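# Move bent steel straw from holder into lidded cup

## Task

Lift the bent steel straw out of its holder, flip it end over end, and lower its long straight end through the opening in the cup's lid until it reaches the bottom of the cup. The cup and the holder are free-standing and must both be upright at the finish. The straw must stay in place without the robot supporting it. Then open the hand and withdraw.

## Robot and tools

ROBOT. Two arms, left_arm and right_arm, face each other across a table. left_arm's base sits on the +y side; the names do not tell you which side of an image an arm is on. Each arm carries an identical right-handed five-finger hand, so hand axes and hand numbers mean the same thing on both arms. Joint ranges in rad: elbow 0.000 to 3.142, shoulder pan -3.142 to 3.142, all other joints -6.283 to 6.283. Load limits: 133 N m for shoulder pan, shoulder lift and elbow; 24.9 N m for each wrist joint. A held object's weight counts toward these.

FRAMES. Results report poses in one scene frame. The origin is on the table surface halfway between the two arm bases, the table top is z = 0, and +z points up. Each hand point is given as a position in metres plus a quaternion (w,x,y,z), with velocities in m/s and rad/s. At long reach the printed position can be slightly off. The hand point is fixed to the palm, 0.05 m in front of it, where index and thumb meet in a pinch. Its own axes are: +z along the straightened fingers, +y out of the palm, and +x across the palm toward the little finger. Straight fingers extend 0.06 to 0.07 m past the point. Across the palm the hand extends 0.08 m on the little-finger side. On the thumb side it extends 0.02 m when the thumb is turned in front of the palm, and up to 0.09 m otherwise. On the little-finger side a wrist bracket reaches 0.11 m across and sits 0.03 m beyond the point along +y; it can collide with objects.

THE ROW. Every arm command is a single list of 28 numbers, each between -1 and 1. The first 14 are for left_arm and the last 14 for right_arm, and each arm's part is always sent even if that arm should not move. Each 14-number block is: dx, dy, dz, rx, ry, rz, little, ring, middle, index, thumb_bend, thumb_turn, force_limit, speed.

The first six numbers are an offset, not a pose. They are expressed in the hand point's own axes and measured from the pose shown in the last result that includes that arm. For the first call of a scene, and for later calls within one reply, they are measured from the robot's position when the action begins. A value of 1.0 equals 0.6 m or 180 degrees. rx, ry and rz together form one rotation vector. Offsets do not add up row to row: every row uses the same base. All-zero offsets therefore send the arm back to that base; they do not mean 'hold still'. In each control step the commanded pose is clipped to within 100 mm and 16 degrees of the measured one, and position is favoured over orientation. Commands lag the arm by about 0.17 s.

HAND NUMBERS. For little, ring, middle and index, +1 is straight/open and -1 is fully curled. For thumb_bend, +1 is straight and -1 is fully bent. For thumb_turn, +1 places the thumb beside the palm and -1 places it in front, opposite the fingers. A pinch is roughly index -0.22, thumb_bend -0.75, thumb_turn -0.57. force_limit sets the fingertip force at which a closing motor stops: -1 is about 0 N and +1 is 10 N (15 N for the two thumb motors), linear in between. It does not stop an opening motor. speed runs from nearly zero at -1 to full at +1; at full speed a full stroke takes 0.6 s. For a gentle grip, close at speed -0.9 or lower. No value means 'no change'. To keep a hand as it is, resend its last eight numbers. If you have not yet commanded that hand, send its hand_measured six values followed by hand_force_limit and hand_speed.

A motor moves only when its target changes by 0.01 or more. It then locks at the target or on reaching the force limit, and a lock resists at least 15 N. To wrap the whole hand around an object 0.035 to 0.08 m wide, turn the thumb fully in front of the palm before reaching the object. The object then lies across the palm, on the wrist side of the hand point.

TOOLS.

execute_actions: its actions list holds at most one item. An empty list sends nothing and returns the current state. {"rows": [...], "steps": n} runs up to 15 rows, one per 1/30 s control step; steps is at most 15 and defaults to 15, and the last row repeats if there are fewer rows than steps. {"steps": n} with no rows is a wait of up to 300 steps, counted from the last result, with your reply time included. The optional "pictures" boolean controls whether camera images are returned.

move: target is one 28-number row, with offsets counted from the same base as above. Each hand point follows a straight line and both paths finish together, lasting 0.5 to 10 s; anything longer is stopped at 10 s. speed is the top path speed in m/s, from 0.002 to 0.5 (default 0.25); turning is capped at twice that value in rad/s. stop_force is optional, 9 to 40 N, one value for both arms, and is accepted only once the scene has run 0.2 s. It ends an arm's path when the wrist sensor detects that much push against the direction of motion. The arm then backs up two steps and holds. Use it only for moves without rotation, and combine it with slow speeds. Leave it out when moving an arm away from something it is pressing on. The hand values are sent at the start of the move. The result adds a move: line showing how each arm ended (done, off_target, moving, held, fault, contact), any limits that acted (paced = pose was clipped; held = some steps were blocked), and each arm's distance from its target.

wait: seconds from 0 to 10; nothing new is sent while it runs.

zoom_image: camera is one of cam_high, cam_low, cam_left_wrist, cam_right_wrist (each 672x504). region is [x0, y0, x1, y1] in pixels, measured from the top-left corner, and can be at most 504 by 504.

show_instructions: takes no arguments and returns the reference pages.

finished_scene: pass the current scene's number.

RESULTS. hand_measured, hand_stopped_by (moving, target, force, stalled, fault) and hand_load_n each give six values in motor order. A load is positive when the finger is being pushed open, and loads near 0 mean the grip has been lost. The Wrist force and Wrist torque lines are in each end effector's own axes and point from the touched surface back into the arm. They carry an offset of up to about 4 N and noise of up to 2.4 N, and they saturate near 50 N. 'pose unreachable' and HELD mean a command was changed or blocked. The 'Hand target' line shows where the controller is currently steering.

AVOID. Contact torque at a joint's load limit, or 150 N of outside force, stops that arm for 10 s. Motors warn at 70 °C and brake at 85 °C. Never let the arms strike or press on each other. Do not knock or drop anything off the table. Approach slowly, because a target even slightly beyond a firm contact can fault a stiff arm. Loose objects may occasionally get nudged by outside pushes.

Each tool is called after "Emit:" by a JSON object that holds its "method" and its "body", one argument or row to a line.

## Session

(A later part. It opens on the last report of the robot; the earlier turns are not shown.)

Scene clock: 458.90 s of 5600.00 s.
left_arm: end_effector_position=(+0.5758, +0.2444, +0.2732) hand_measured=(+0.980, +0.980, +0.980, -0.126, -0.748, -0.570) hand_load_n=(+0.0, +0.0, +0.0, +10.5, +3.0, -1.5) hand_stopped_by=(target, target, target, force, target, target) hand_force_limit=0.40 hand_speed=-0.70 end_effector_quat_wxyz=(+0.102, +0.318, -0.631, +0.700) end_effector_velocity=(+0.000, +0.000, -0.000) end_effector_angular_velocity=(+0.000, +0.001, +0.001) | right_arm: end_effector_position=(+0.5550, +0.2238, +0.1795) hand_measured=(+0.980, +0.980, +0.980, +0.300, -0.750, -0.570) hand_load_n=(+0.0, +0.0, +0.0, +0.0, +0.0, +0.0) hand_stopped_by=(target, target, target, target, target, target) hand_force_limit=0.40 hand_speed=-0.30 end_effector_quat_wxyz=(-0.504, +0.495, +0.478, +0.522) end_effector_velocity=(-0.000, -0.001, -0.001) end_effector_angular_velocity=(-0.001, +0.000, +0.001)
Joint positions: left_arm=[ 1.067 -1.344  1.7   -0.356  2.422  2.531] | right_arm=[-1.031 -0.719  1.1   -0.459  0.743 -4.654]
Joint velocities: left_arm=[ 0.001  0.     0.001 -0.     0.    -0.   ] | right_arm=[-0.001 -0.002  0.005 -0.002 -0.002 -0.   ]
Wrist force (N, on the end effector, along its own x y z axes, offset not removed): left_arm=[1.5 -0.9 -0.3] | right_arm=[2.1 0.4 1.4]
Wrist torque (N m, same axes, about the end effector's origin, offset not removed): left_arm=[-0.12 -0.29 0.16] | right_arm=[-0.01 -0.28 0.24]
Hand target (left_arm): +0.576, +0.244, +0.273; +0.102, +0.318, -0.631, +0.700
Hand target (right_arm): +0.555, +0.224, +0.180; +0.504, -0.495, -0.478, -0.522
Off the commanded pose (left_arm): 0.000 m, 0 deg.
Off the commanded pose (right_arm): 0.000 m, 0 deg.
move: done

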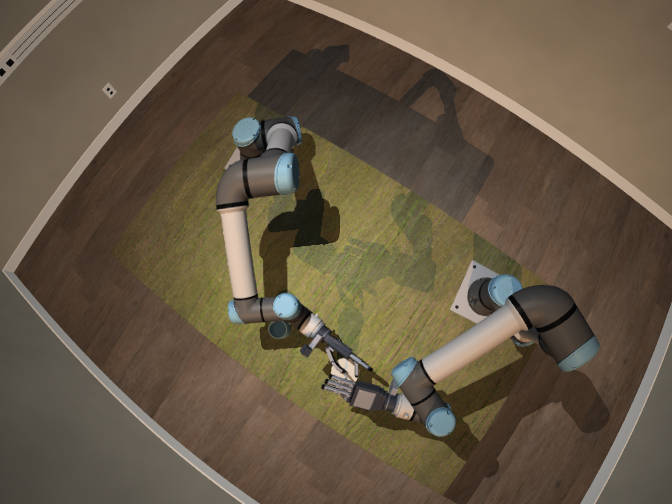

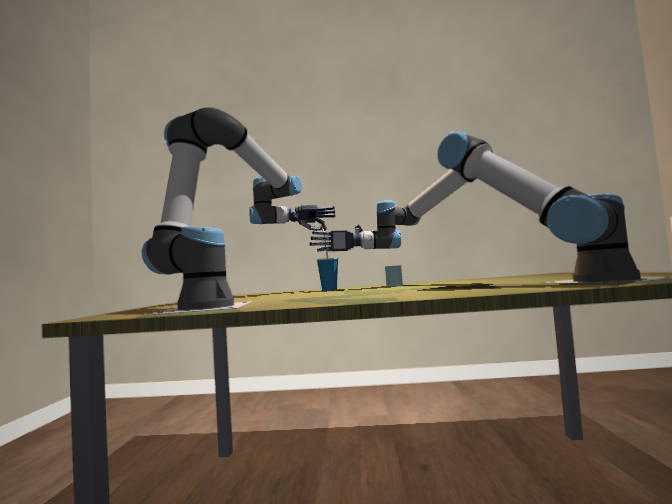

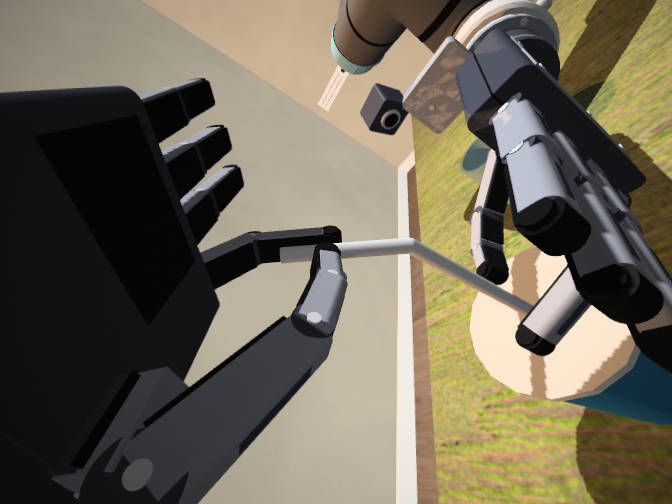

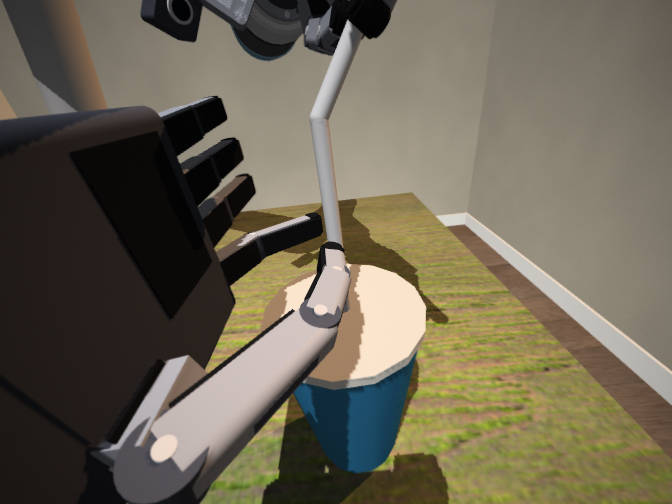

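Emit:
{"method": "move", "body": {
  "target": [-0.0622,0.0887,0,0,0,0,0.98,0.98,0.98,-0.4,-0.75,-0.57,0.4,-0.7, 0,-0.133,-0.267,0,0,0,0.98,0.98,0.98,0.98,-0.75,-0.57,0.4,0.5],
  "speed": 0.06,
  "stop_force": 9
}}

Scene clock: 474.73 s of 5600.00 s.
left_arm: end_effector_position=(+0.5760, +0.2444, +0.2082) hand_measured=(+0.980, +0.980, +0.980, -0.126, -0.748, -0.570) hand_load_n=(+0.0, +0.0, +0.0, +10.5, +3.5, +0.0) hand_stopped_by=(target, target, target, force, target, target) hand_force_limit=0.40 hand_speed=-0.70 end_effector_quat_wxyz=(+0.102, +0.318, -0.632, +0.700) end_effector_velocity=(-0.001, -0.001, -0.000) end_effector_angular_velocity=(-0.000, +0.000, -0.002) | right_arm: end_effector_position=(+0.4697, +0.0668, +0.1714) hand_measured=(+0.980, +0.980, +0.980, +0.980, -0.750, -0.570) hand_load_n=(+0.0, +0.0, +0.0, +0.0, +0.0, +0.0) hand_stopped_by=(target, target, target, target, target, target) hand_force_limit=0.40 hand_speed=0.50 end_effector_quat_wxyz=(-0.504, +0.495, +0.478, +0.522) end_effector_velocity=(-0.000, -0.002, -0.001) end_effector_angular_velocity=(-0.000, +0.003, -0.002)
Joint positions: left_arm=[ 1.067 -1.278  1.796 -0.518  2.422  2.531] | right_arm=[-1.154 -1.08   1.767 -0.778  0.619 -4.638]
Joint velocities: left_arm=[-0.001  0.     0.001 -0.001  0.001 -0.   ] | right_arm=[-0.002 -0.003  0.005 -0.002 -0.     0.003]
Wrist force (N, on the end effector, along its own x y z axes, offset not removed): left_arm=[2.7 -0.4 -1.1] | right_arm=[-0.5 1.2 -1.7]
Wrist torque (N m, same axes, about the end effector's origin, offset not removed): left_arm=[0.10 -0.38 0.26] | right_arm=[0.28 0.29 0.07]
Hand target (left_arm): +0.576, +0.244, +0.208; +0.102, +0.318, -0.631, +0.700
Hand target (right_arm): +0.470, +0.067, +0.171; +0.504, -0.495, -0.478, -0.522
Off the commanded pose (left_arm): 0.000 m, 0 deg.
Off the commanded pose (right_arm): 0.000 m, 0 deg.
After step 90, 9.43 s passed at rest.
move: done

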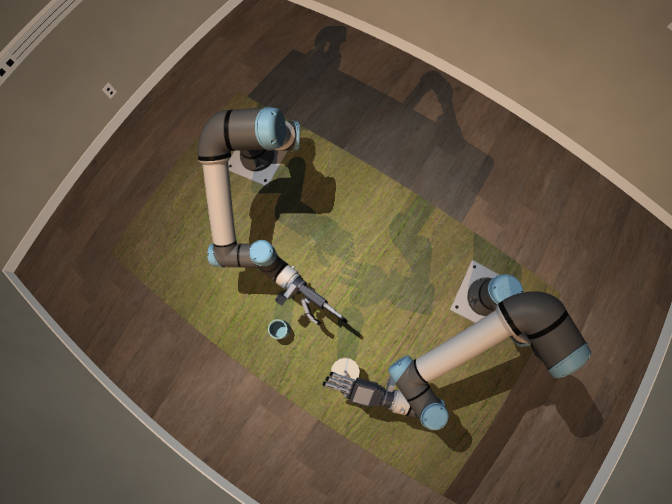

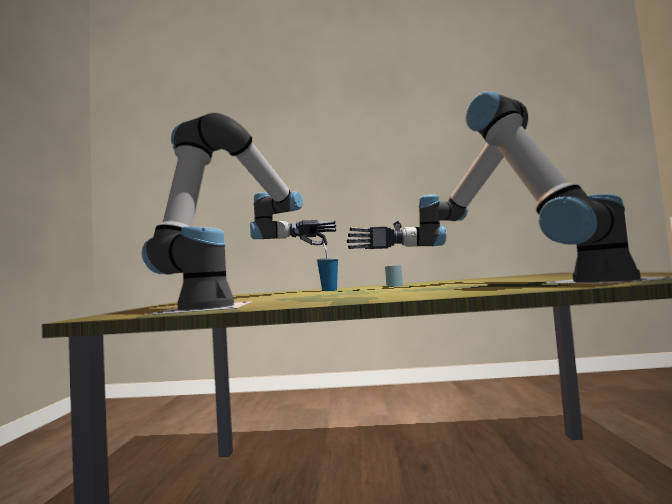

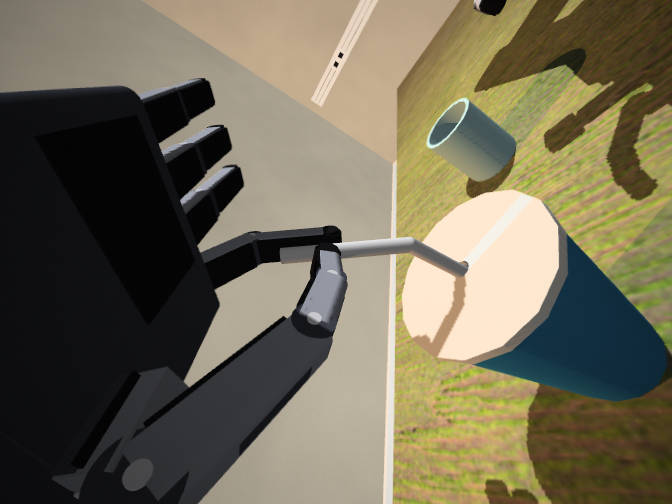

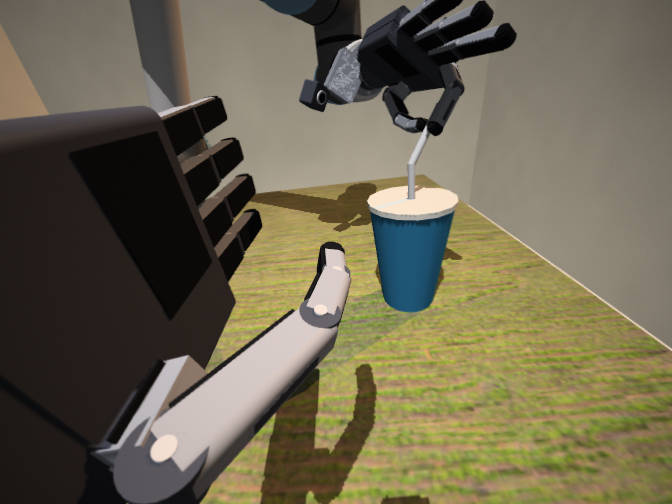

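Emit:
{"method": "move", "body": {
  "target": [-0.00765,0.0109,0,0,0,0,0.98,0.98,0.98,-0.4,-0.75,-0.57,0.4,-0.7, 0,0,0,0,0,0,0.98,0.98,0.98,0.98,-0.75,-0.57,0.4,0.5],
  "speed": 0.005,
  "stop_force": 9
}}

Scene clock: 480.03 s of 5600.00 s.
left_arm: end_effector_position=(+0.5760, +0.2444, +0.2003) hand_measured=(+0.980, +0.980, +0.980, -0.126, -0.748, -0.570) hand_load_n=(+0.0, +0.0, +0.0, +10.5, +4.0, +0.0) hand_stopped_by=(target, target, target, force, target, target) hand_force_limit=0.40 hand_speed=-0.70 end_effector_quat_wxyz=(+0.102, +0.318, -0.632, +0.700) end_effector_velocity=(+0.000, +0.000, -0.001) end_effector_angular_velocity=(-0.000, +0.001, +0.000) | right_arm: end_effector_position=(+0.4698, +0.0668, +0.1714) hand_measured=(+0.980, +0.980, +0.980, +0.980, -0.750, -0.570) hand_load_n=(+0.0, +0.0, +0.0, +0.0, +0.0, +0.0) hand_stopped_by=(target, target, target, target, target, target) hand_force_limit=0.40 hand_speed=0.50 end_effector_quat_wxyz=(-0.504, +0.495, +0.478, +0.522) end_effector_velocity=(-0.001, -0.000, -0.001) end_effector_angular_velocity=(-0.001, +0.004, +0.001)
Joint positions: left_arm=[ 1.067 -1.268  1.806 -0.538  2.422  2.531] | right_arm=[-1.154 -1.08   1.767 -0.778  0.619 -4.638]
Joint velocities: left_arm=[ 0.001  0.001  0.    -0.002  0.001 -0.001] | right_arm=[ 0.001 -0.     0.002  0.001 -0.     0.001]
Wrist force (N, on the end effector, along its own x y z axes, offset not removed): left_arm=[-0.1 4.3 -1.2] | right_arm=[-1.1 -1.0 0.0]
Wrist torque (N m, same axes, about the end effector's origin, offset not removed): left_arm=[0.96 -0.04 0.17] | right_arm=[-0.22 0.21 0.04]
Hand target (left_arm): +0.576, +0.244, +0.200; +0.102, +0.318, -0.632, +0.700
Hand target (right_arm): +0.470, +0.067, +0.171; +0.504, -0.495, -0.478, -0.522
Off the commanded pose (left_arm): 0.000 m, 0 deg.
Off the commanded pose (right_arm): 0.000 m, 0 deg.
After step 90, 0.50 s passed at rest.
move: done

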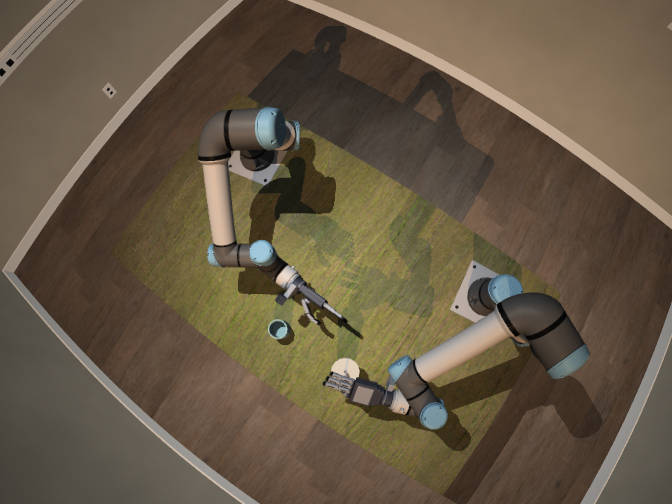

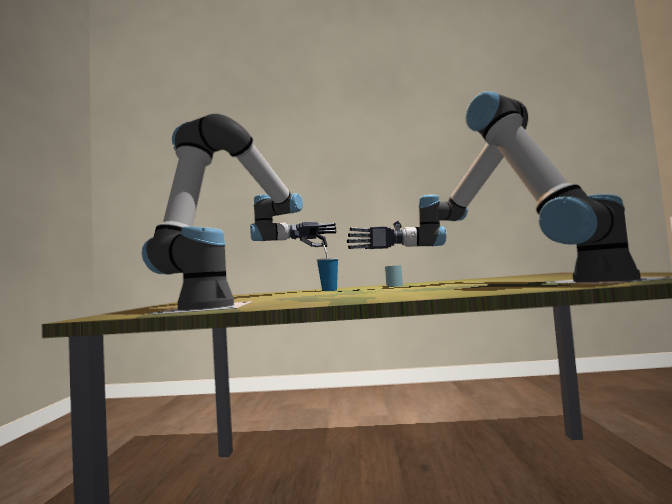

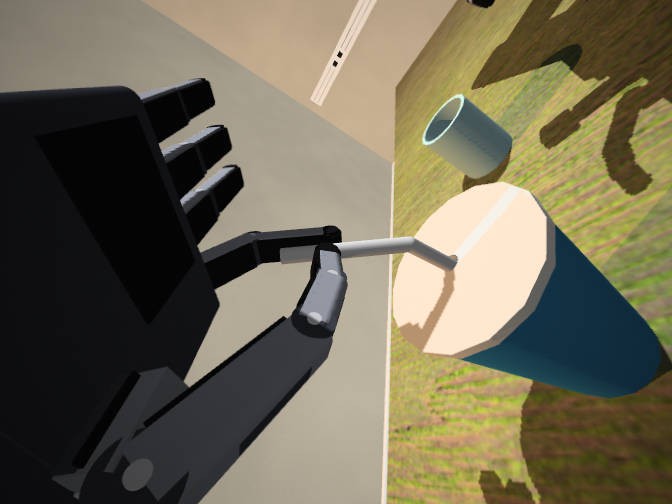

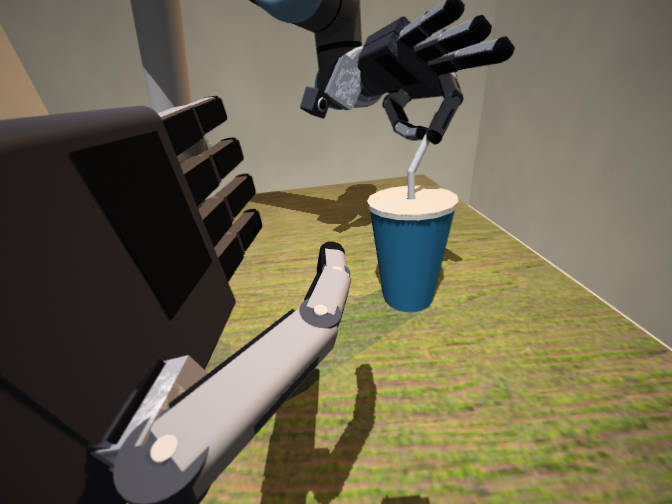

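Emit:
{"method": "move", "body": {
  "target": [-0.0028,0.0061,0,0,0,0,0.98,0.98,0.98,-0.4,-0.75,-0.57,0.4,-0.7, 0,0,0,0,0,0,0.98,0.98,0.98,0.98,-0.75,-0.57,0.4,0.5],
  "speed": 0.003,
  "stop_force": 9
}}

Scene clock: 486.50 s of 5600.00 s.
left_arm: end_effector_position=(+0.5753, +0.2442, +0.1965) hand_measured=(+0.980, +0.980, +0.980, -0.126, -0.748, -0.570) hand_load_n=(+0.0, +0.0, +0.0, +11.0, +3.5, +0.0) hand_stopped_by=(target, target, target, force, target, target) hand_force_limit=0.40 hand_speed=-0.70 end_effector_quat_wxyz=(+0.102, +0.318, -0.632, +0.700) end_effector_velocity=(-0.000, -0.000, -0.001) end_effector_angular_velocity=(+0.000, +0.001, +0.000) | right_arm: end_effector_position=(+0.4697, +0.0668, +0.1714) hand_measured=(+0.980, +0.980, +0.980, +0.980, -0.750, -0.570) hand_load_n=(+0.0, +0.0, +0.0, +0.0, +0.0, +0.0) hand_stopped_by=(target, target, target, target, target, target) hand_force_limit=0.40 hand_speed=0.50 end_effector_quat_wxyz=(-0.504, +0.495, +0.478, +0.522) end_effector_velocity=(-0.000, +0.000, +0.000) end_effector_angular_velocity=(+0.000, +0.000, -0.000)
Joint positions: left_arm=[ 1.066 -1.264  1.813 -0.549  2.421  2.531] | right_arm=[-1.154 -1.08   1.767 -0.778  0.619 -4.638]
Joint velocities: left_arm=[-0.001  0.     0.001 -0.001 -0.001  0.   ] | right_arm=[ 0.001 -0.    -0.001  0.     0.001  0.001]
Wrist force (N, on the end effector, along its own x y z axes, offset not removed): left_arm=[0.7 -2.2 0.2] | right_arm=[0.5 -2.4 -2.7]
Wrist torque (N m, same axes, about the end effector's origin, offset not removed): left_arm=[0.58 0.06 0.05] | right_arm=[-0.18 0.10 0.03]
Hand target (left_arm): +0.575, +0.244, +0.196; +0.102, +0.318, -0.632, +0.700
Hand target (right_arm): +0.470, +0.067, +0.171; +0.504, -0.495, -0.478, -0.522
Off the commanded pose (left_arm): 0.000 m, 0 deg.
Off the commanded pose (right_arm): 0.000 m, 0 deg.
After step 90, 1.93 s passed at rest.
move: done

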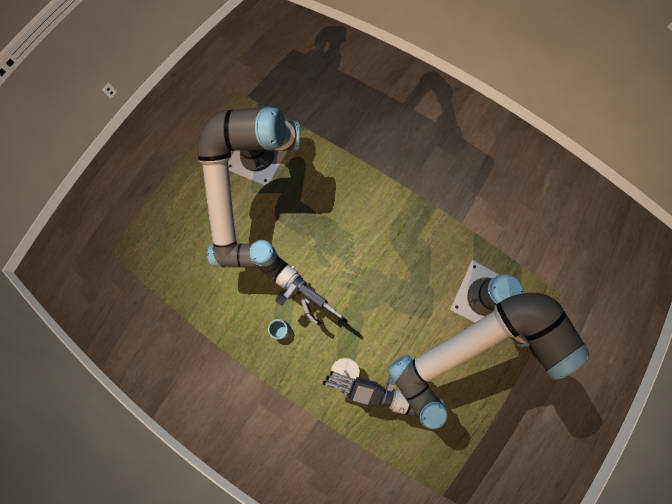

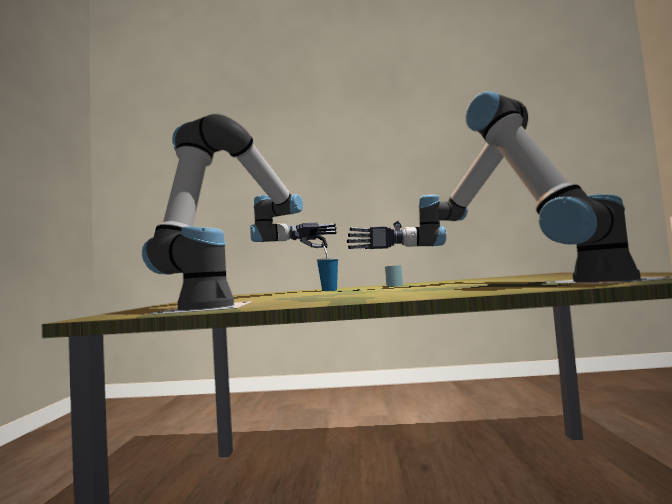

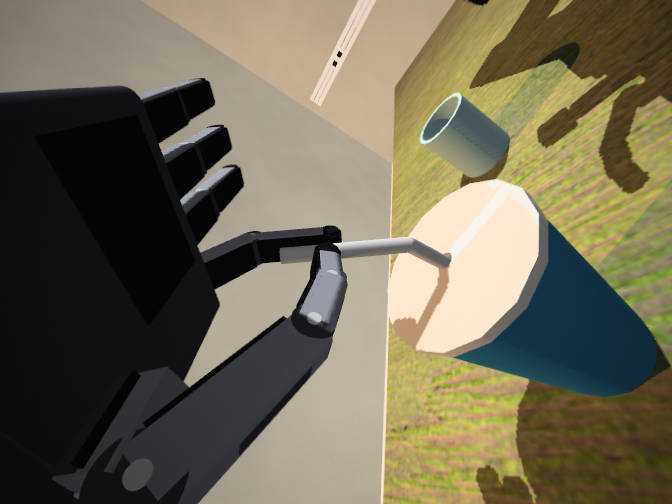

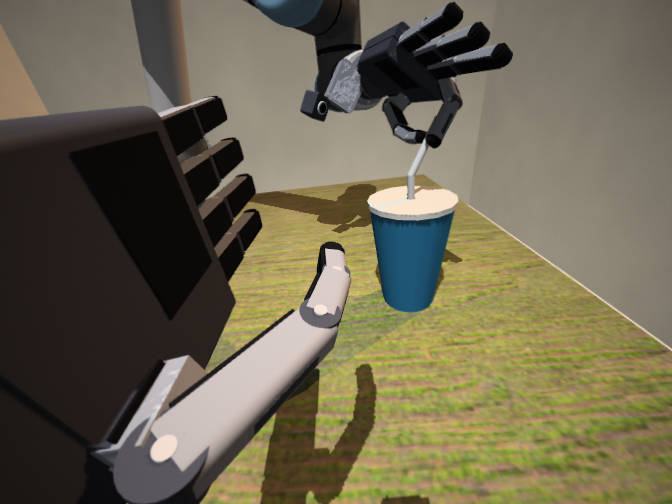

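Emit:
{"method": "move", "body": {
  "target": [-0.00287,0.0041,0,0,0,0,0.98,0.98,0.98,-0.4,-0.75,-0.57,0.4,-0.7, 0,0,0,0,0,0,0.98,0.98,0.98,0.98,-0.75,-0.57,0.4,0.5],
  "speed": 0.003,
  "stop_force": 9
}}

Scene clock: 490.70 s of 5600.00 s.
left_arm: end_effector_position=(+0.5753, +0.2442, +0.1935) hand_measured=(+0.980, +0.980, +0.980, -0.126, -0.750, -0.570) hand_load_n=(+0.0, +0.0, +0.0, +12.0, -2.0, -1.5) hand_stopped_by=(target, target, target, force, target, target) hand_force_limit=0.40 hand_speed=-0.70 end_effector_quat_wxyz=(+0.102, +0.318, -0.632, +0.700) end_effector_velocity=(+0.000, +0.000, +0.000) end_effector_angular_velocity=(-0.001, -0.001, -0.000) | right_arm: end_effector_position=(+0.4697, +0.0668, +0.1714) hand_measured=(+0.980, +0.980, +0.980, +0.980, -0.750, -0.570) hand_load_n=(+0.0, +0.0, +0.0, +0.0, +0.0, +0.0) hand_stopped_by=(target, target, target, target, target, target) hand_force_limit=0.40 hand_speed=0.50 end_effector_quat_wxyz=(-0.504, +0.495, +0.478, +0.522) end_effector_velocity=(+0.000, -0.000, -0.000) end_effector_angular_velocity=(-0.000, +0.000, -0.001)
Joint positions: left_arm=[ 1.066 -1.261  1.817 -0.556  2.421  2.531] | right_arm=[-1.154 -1.08   1.767 -0.778  0.619 -4.638]
Joint velocities: left_arm=[ 0.001  0.001 -0.    -0.002  0.001 -0.001] | right_arm=[ 0.    -0.     0.001  0.001  0.001 -0.001]
Wrist force (N, on the end effector, along its own x y z axes, offset not removed): left_arm=[7.1 -9.2 -2.5] | right_arm=[-1.8 -0.4 1.4]
Wrist torque (N m, same axes, about the end effector's origin, offset not removed): left_arm=[0.67 -0.13 0.23] | right_arm=[-0.16 0.22 -0.07]
Hand target (left_arm): +0.575, +0.244, +0.193; +0.102, +0.318, -0.632, +0.700
Hand target (right_arm): +0.470, +0.067, +0.171; +0.504, -0.495, -0.478, -0.522
Off the commanded pose (left_arm): 0.000 m, 0 deg.
Off the commanded pose (right_arm): 0.000 m, 0 deg.
move: done

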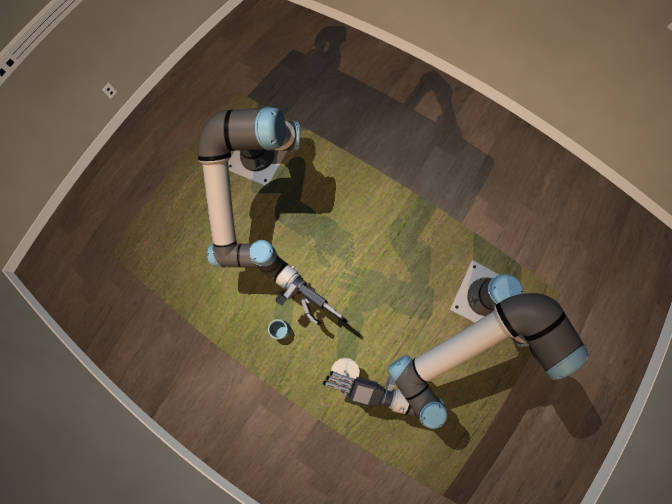

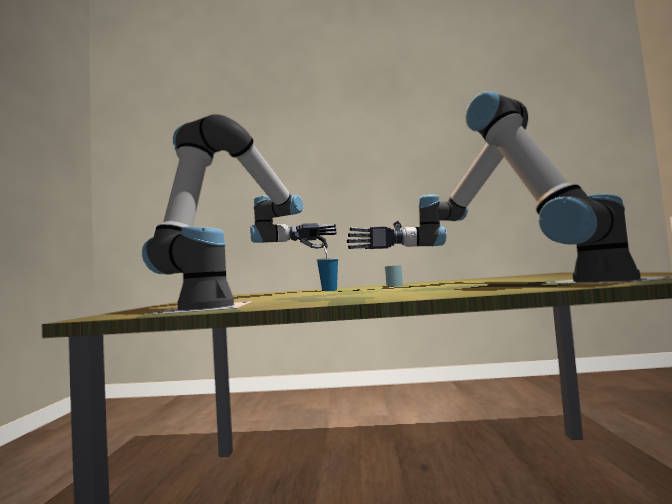

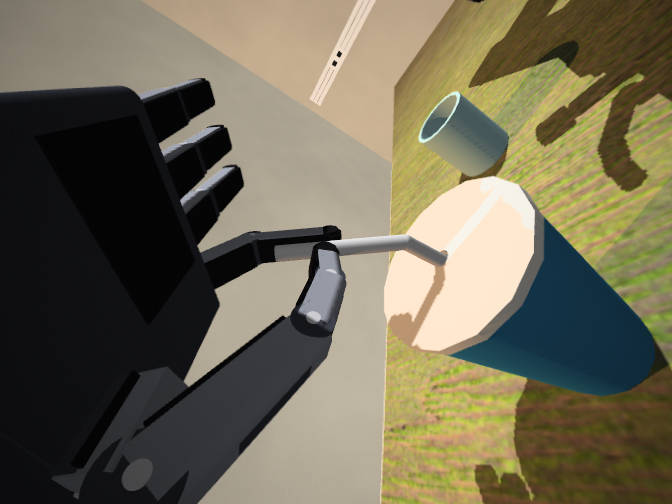

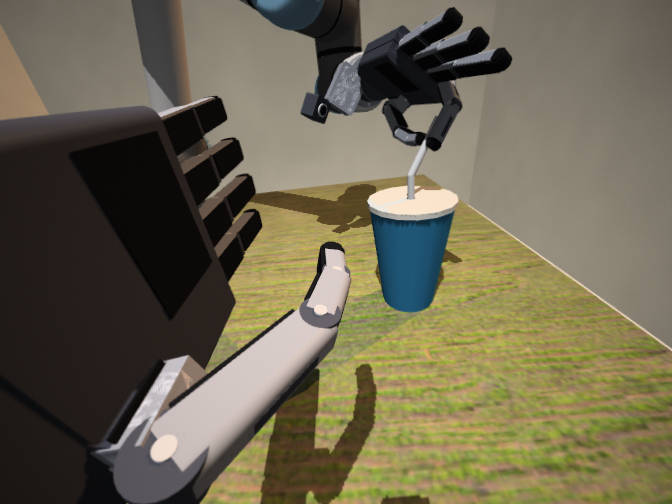

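The straw has reached the floor (wrist force up ~10 N). Release now.

Emit:
{"method": "move", "body": {
  "target": [0,0,-0.005,0,0,0,0.98,0.98,0.98,0.3,-0.75,-0.57,0.4,-0.5, 0,0,0,0,0,0,0.98,0.98,0.98,0.98,-0.75,-0.57,0.4,0.5],
  "speed": 0.005
}}

Scene clock: 494.80 s of 5600.00 s.
left_arm: end_effector_position=(+0.5744, +0.2470, +0.1935) hand_measured=(+0.980, +0.980, +0.980, +0.300, -0.750, -0.570) hand_load_n=(+0.0, +0.0, +0.0, +0.0, +0.0, +0.0) hand_stopped_by=(target, target, target, target, target, target) hand_force_limit=0.40 hand_speed=-0.50 end_effector_quat_wxyz=(+0.102, +0.318, -0.632, +0.700) end_effector_velocity=(-0.001, +0.000, -0.001) end_effector_angular_velocity=(+0.001, -0.000, -0.000) | right_arm: end_effector_position=(+0.4697, +0.0668, +0.1714) hand_measured=(+0.980, +0.980, +0.980, +0.980, -0.750, -0.570) hand_load_n=(+0.0, +0.0, +0.0, +0.0, +0.0, +0.0) hand_stopped_by=(target, target, target, target, target, target) hand_force_limit=0.40 hand_speed=0.50 end_effector_quat_wxyz=(-0.504, +0.495, +0.478, +0.522) end_effector_velocity=(+0.001, -0.000, -0.000) end_effector_angular_velocity=(-0.000, +0.002, -0.002)
Joint positions: left_arm=[ 1.071 -1.263  1.82  -0.557  2.426  2.531] | right_arm=[-1.154 -1.08   1.767 -0.778  0.619 -4.638]
Joint velocities: left_arm=[ 0.001 -0.001  0.002 -0.     0.001  0.001] | right_arm=[-0.001  0.    -0.     0.001  0.001  0.001]
Wrist force (N, on the end effector, along its own x y z axes, offset not removed): left_arm=[-0.5 2.4 -0.9] | right_arm=[-0.5 -0.3 2.2]
Wrist torque (N m, same axes, about the end effector's origin, offset not removed): left_arm=[0.68 -0.08 0.13] | right_arm=[-0.22 0.17 0.02]
Hand target (left_arm): +0.574, +0.247, +0.193; +0.102, +0.318, -0.632, +0.700
Hand target (right_arm): +0.470, +0.067, +0.171; +0.504, -0.495, -0.478, -0.522
Off the commanded pose (left_arm): 0.000 m, 0 deg.
Off the commanded pose (right_arm): 0.000 m, 0 deg.
After step 90, 0.27 s passed at rest.
move: done

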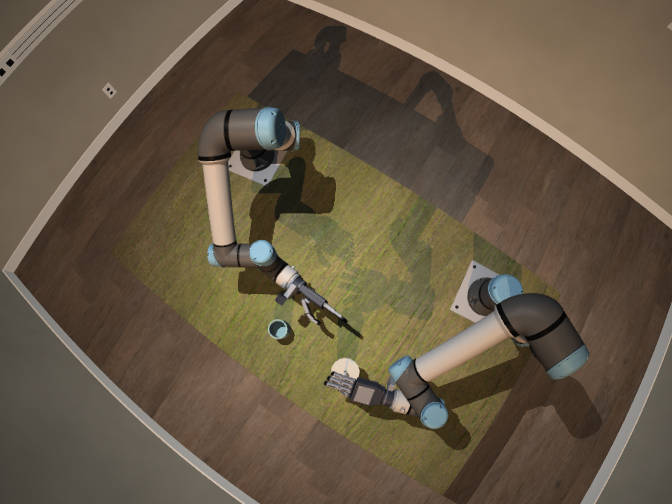

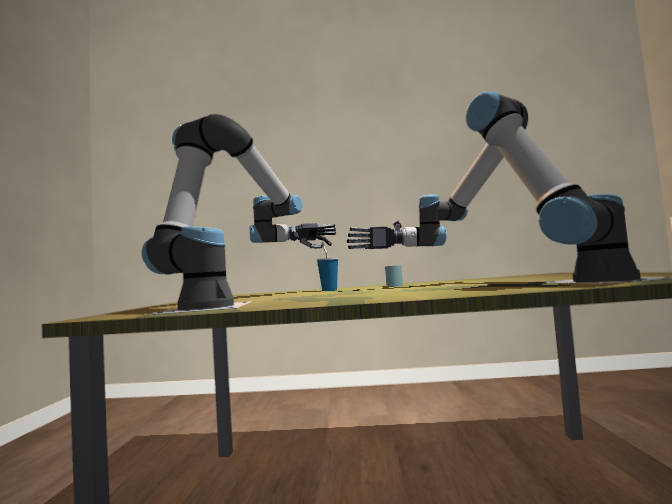

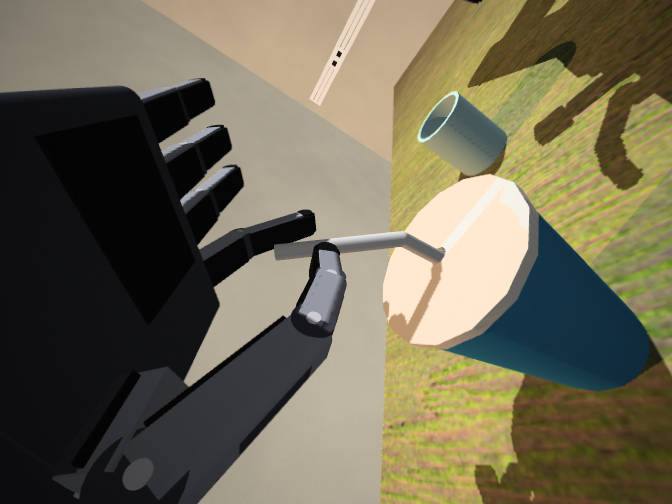

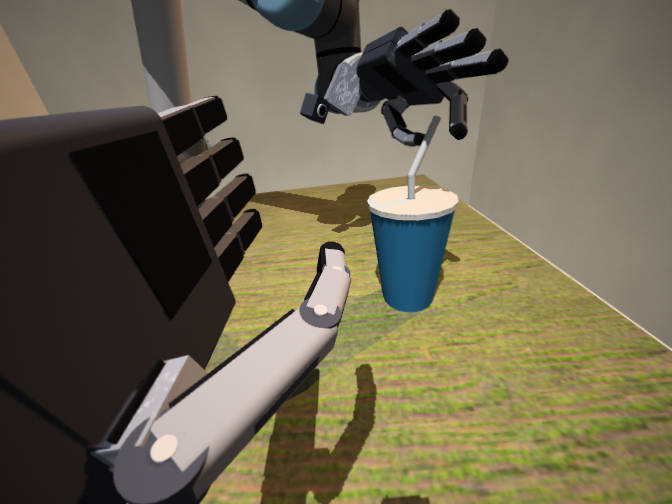

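Emit:
{"method": "move", "body": {
  "target": [0,-0.18,-0.1,0,0,0,0.98,0.98,0.98,0.98,-0.75,-0.57,0.4,0.5, 0.05,-0.08,-0.1,0,0,0,0.98,0.98,0.98,0.98,-0.75,-0.57,0.4,0.5],
  "speed": 0.08
}}

Scene clock: 500.60 s of 5600.00 s.
left_arm: end_effector_position=(+0.6140, +0.3233, +0.2819) hand_measured=(+0.980, +0.980, +0.980, +0.980, -0.750, -0.570) hand_load_n=(+0.0, +0.0, +0.0, +0.0, +0.0, +0.0) hand_stopped_by=(target, target, target, target, target, target) hand_force_limit=0.40 hand_speed=0.50 end_effector_quat_wxyz=(+0.102, +0.318, -0.631, +0.700) end_effector_velocity=(+0.001, +0.000, +0.001) end_effector_angular_velocity=(+0.000, +0.000, -0.002) | right_arm: end_effector_position=(+0.4198, +0.0071, +0.1983) hand_measured=(+0.980, +0.980, +0.980, +0.980, -0.750, -0.570) hand_load_n=(+0.0, +0.0, +0.0, +0.0, +0.0, +0.0) hand_stopped_by=(target, target, target, target, target, target) hand_force_limit=0.40 hand_speed=0.50 end_effector_quat_wxyz=(-0.504, +0.495, +0.478, +0.522) end_effector_velocity=(-0.000, -0.001, +0.001) end_effector_angular_velocity=(+0.000, -0.002, -0.001)
Joint positions: left_arm=[ 1.247 -1.269  1.579 -0.31   2.602  2.53 ] | right_arm=[-1.206 -1.277  1.981 -0.802  0.568 -4.629]
Joint velocities: left_arm=[ 0.001  0.001 -0.005  0.005  0.003  0.001] | right_arm=[-0.002 -0.003  0.003 -0.    -0.001 -0.002]
Wrist force (N, on the end effector, along its own x y z axes, offset not removed): left_arm=[0.9 0.8 -0.3] | right_arm=[0.0 0.2 -1.0]
Wrist torque (N m, same axes, about the end effector's origin, offset not removed): left_arm=[0.46 -0.22 0.28] | right_arm=[0.07 0.10 0.12]
Hand target (left_arm): +0.614, +0.323, +0.282; +0.102, +0.318, -0.631, +0.700
Hand target (right_arm): +0.420, +0.007, +0.198; +0.504, -0.495, -0.478, -0.522
Off the commanded pose (left_arm): 0.000 m, 0 deg.
Off the commanded pose (right_arm): 0.000 m, 0 deg.
After step 90, 0.83 s passed at rest.
move: done

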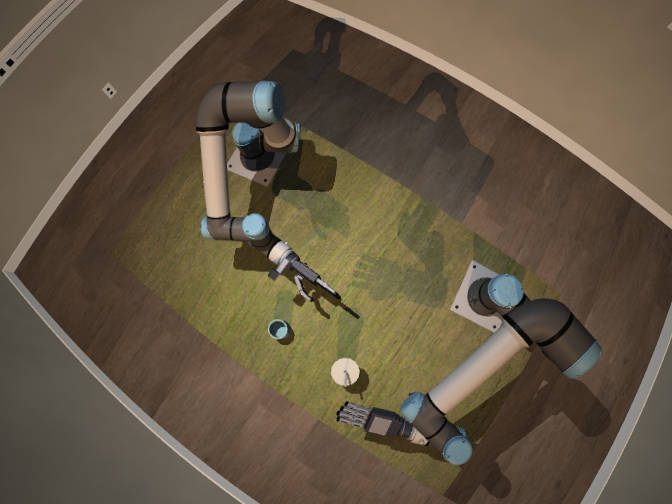

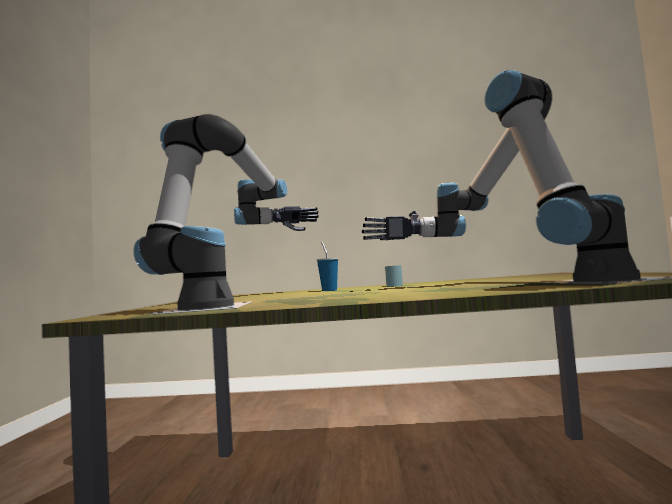

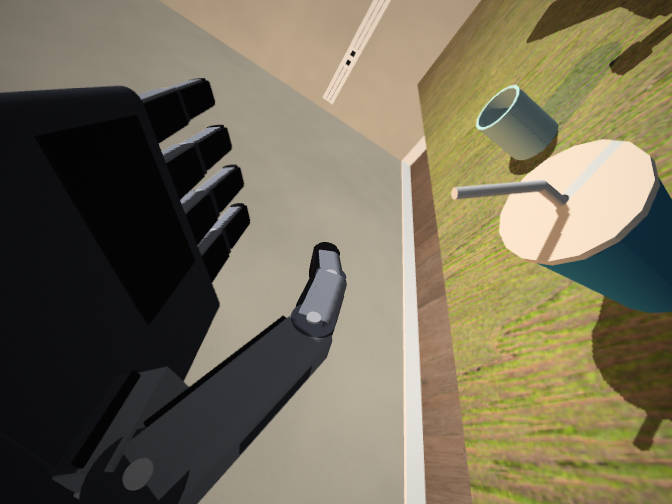

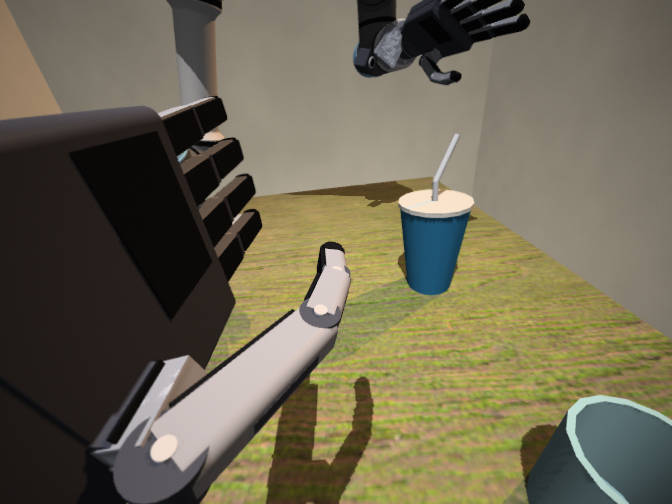

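Emit:
{"method": "move", "body": {
  "target": [0.077,-0.109,-0.05,0,0,0,0.98,0.98,0.98,0.98,-0.75,-0.57,0.4,0.5, 0.08,-0.05,-0.05,0,0,0,0.98,0.98,0.98,0.98,-0.75,-0.57,0.4,0.5],
  "speed": 0.1
}}

Scene clock: 506.13 s of 5600.00 s.
left_arm: end_effector_position=(+0.6042, +0.3515, +0.3618) hand_measured=(+0.980, +0.980, +0.980, +0.980, -0.750, -0.570) hand_load_n=(+0.0, +0.0, +0.0, +0.0, +0.0, +0.0) hand_stopped_by=(target, target, target, target, target, target) hand_force_limit=0.40 hand_speed=0.50 end_effector_quat_wxyz=(+0.102, +0.318, -0.631, +0.700) end_effector_velocity=(-0.000, +0.000, +0.002) end_effector_angular_velocity=(+0.001, +0.000, -0.000) | right_arm: end_effector_position=(+0.3888, -0.0242, +0.2447) hand_measured=(+0.980, +0.980, +0.980, +0.980, -0.750, -0.570) hand_load_n=(+0.0, +0.0, +0.0, +0.0, +0.0, +0.0) hand_stopped_by=(target, target, target, target, target, target) hand_force_limit=0.40 hand_speed=0.50 end_effector_quat_wxyz=(-0.504, +0.495, +0.478, +0.522) end_effector_velocity=(-0.001, -0.001, +0.001) end_effector_angular_velocity=(-0.000, +0.000, -0.001)
Joint positions: left_arm=[ 1.299 -1.327  1.446 -0.12   2.654  2.53 ] | right_arm=[-1.235 -1.447  2.051 -0.706  0.539 -4.624]
Joint velocities: left_arm=[ 0.     0.    -0.005  0.008  0.001  0.003] | right_arm=[-0.001 -0.005  0.003  0.002 -0.    -0.   ]
Wrist force (N, on the end effector, along its own x y z axes, offset not removed): left_arm=[1.1 0.2 -2.1] | right_arm=[0.2 -1.5 -0.8]
Wrist torque (N m, same axes, about the end effector's origin, offset not removed): left_arm=[0.32 -0.16 0.21] | right_arm=[-0.22 0.15 -0.05]
Hand target (left_arm): +0.604, +0.352, +0.362; +0.102, +0.318, -0.631, +0.700
Hand target (right_arm): +0.389, -0.024, +0.245; +0.504, -0.495, -0.478, -0.522
Off the commanded pose (left_arm): 0.000 m, 0 deg.
Off the commanded pose (right_arm): 0.000 m, 0 deg.
After step 90, 1.27 s passed at rest.
move: done

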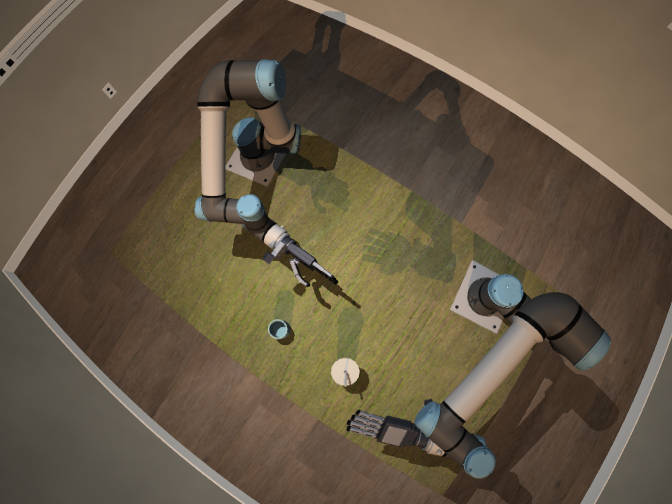

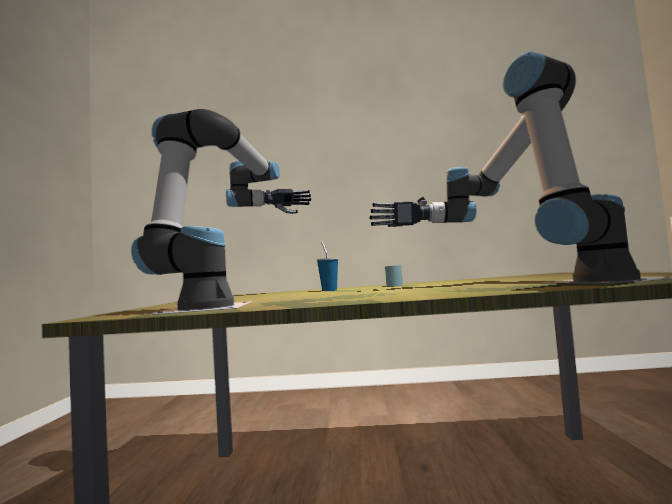

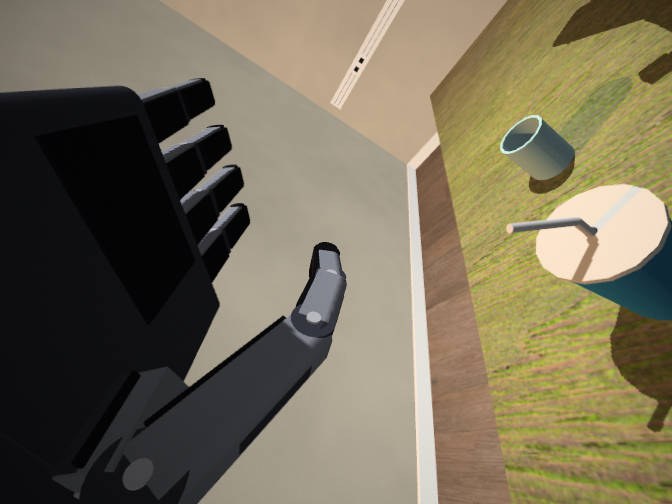

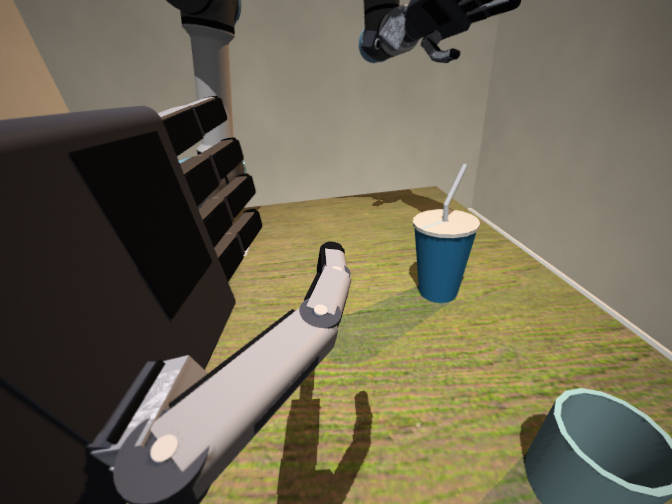

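Emit:
{"method": "finished_scene", "body": {
  "scene": 2
}}

The scene is finished: the task was done.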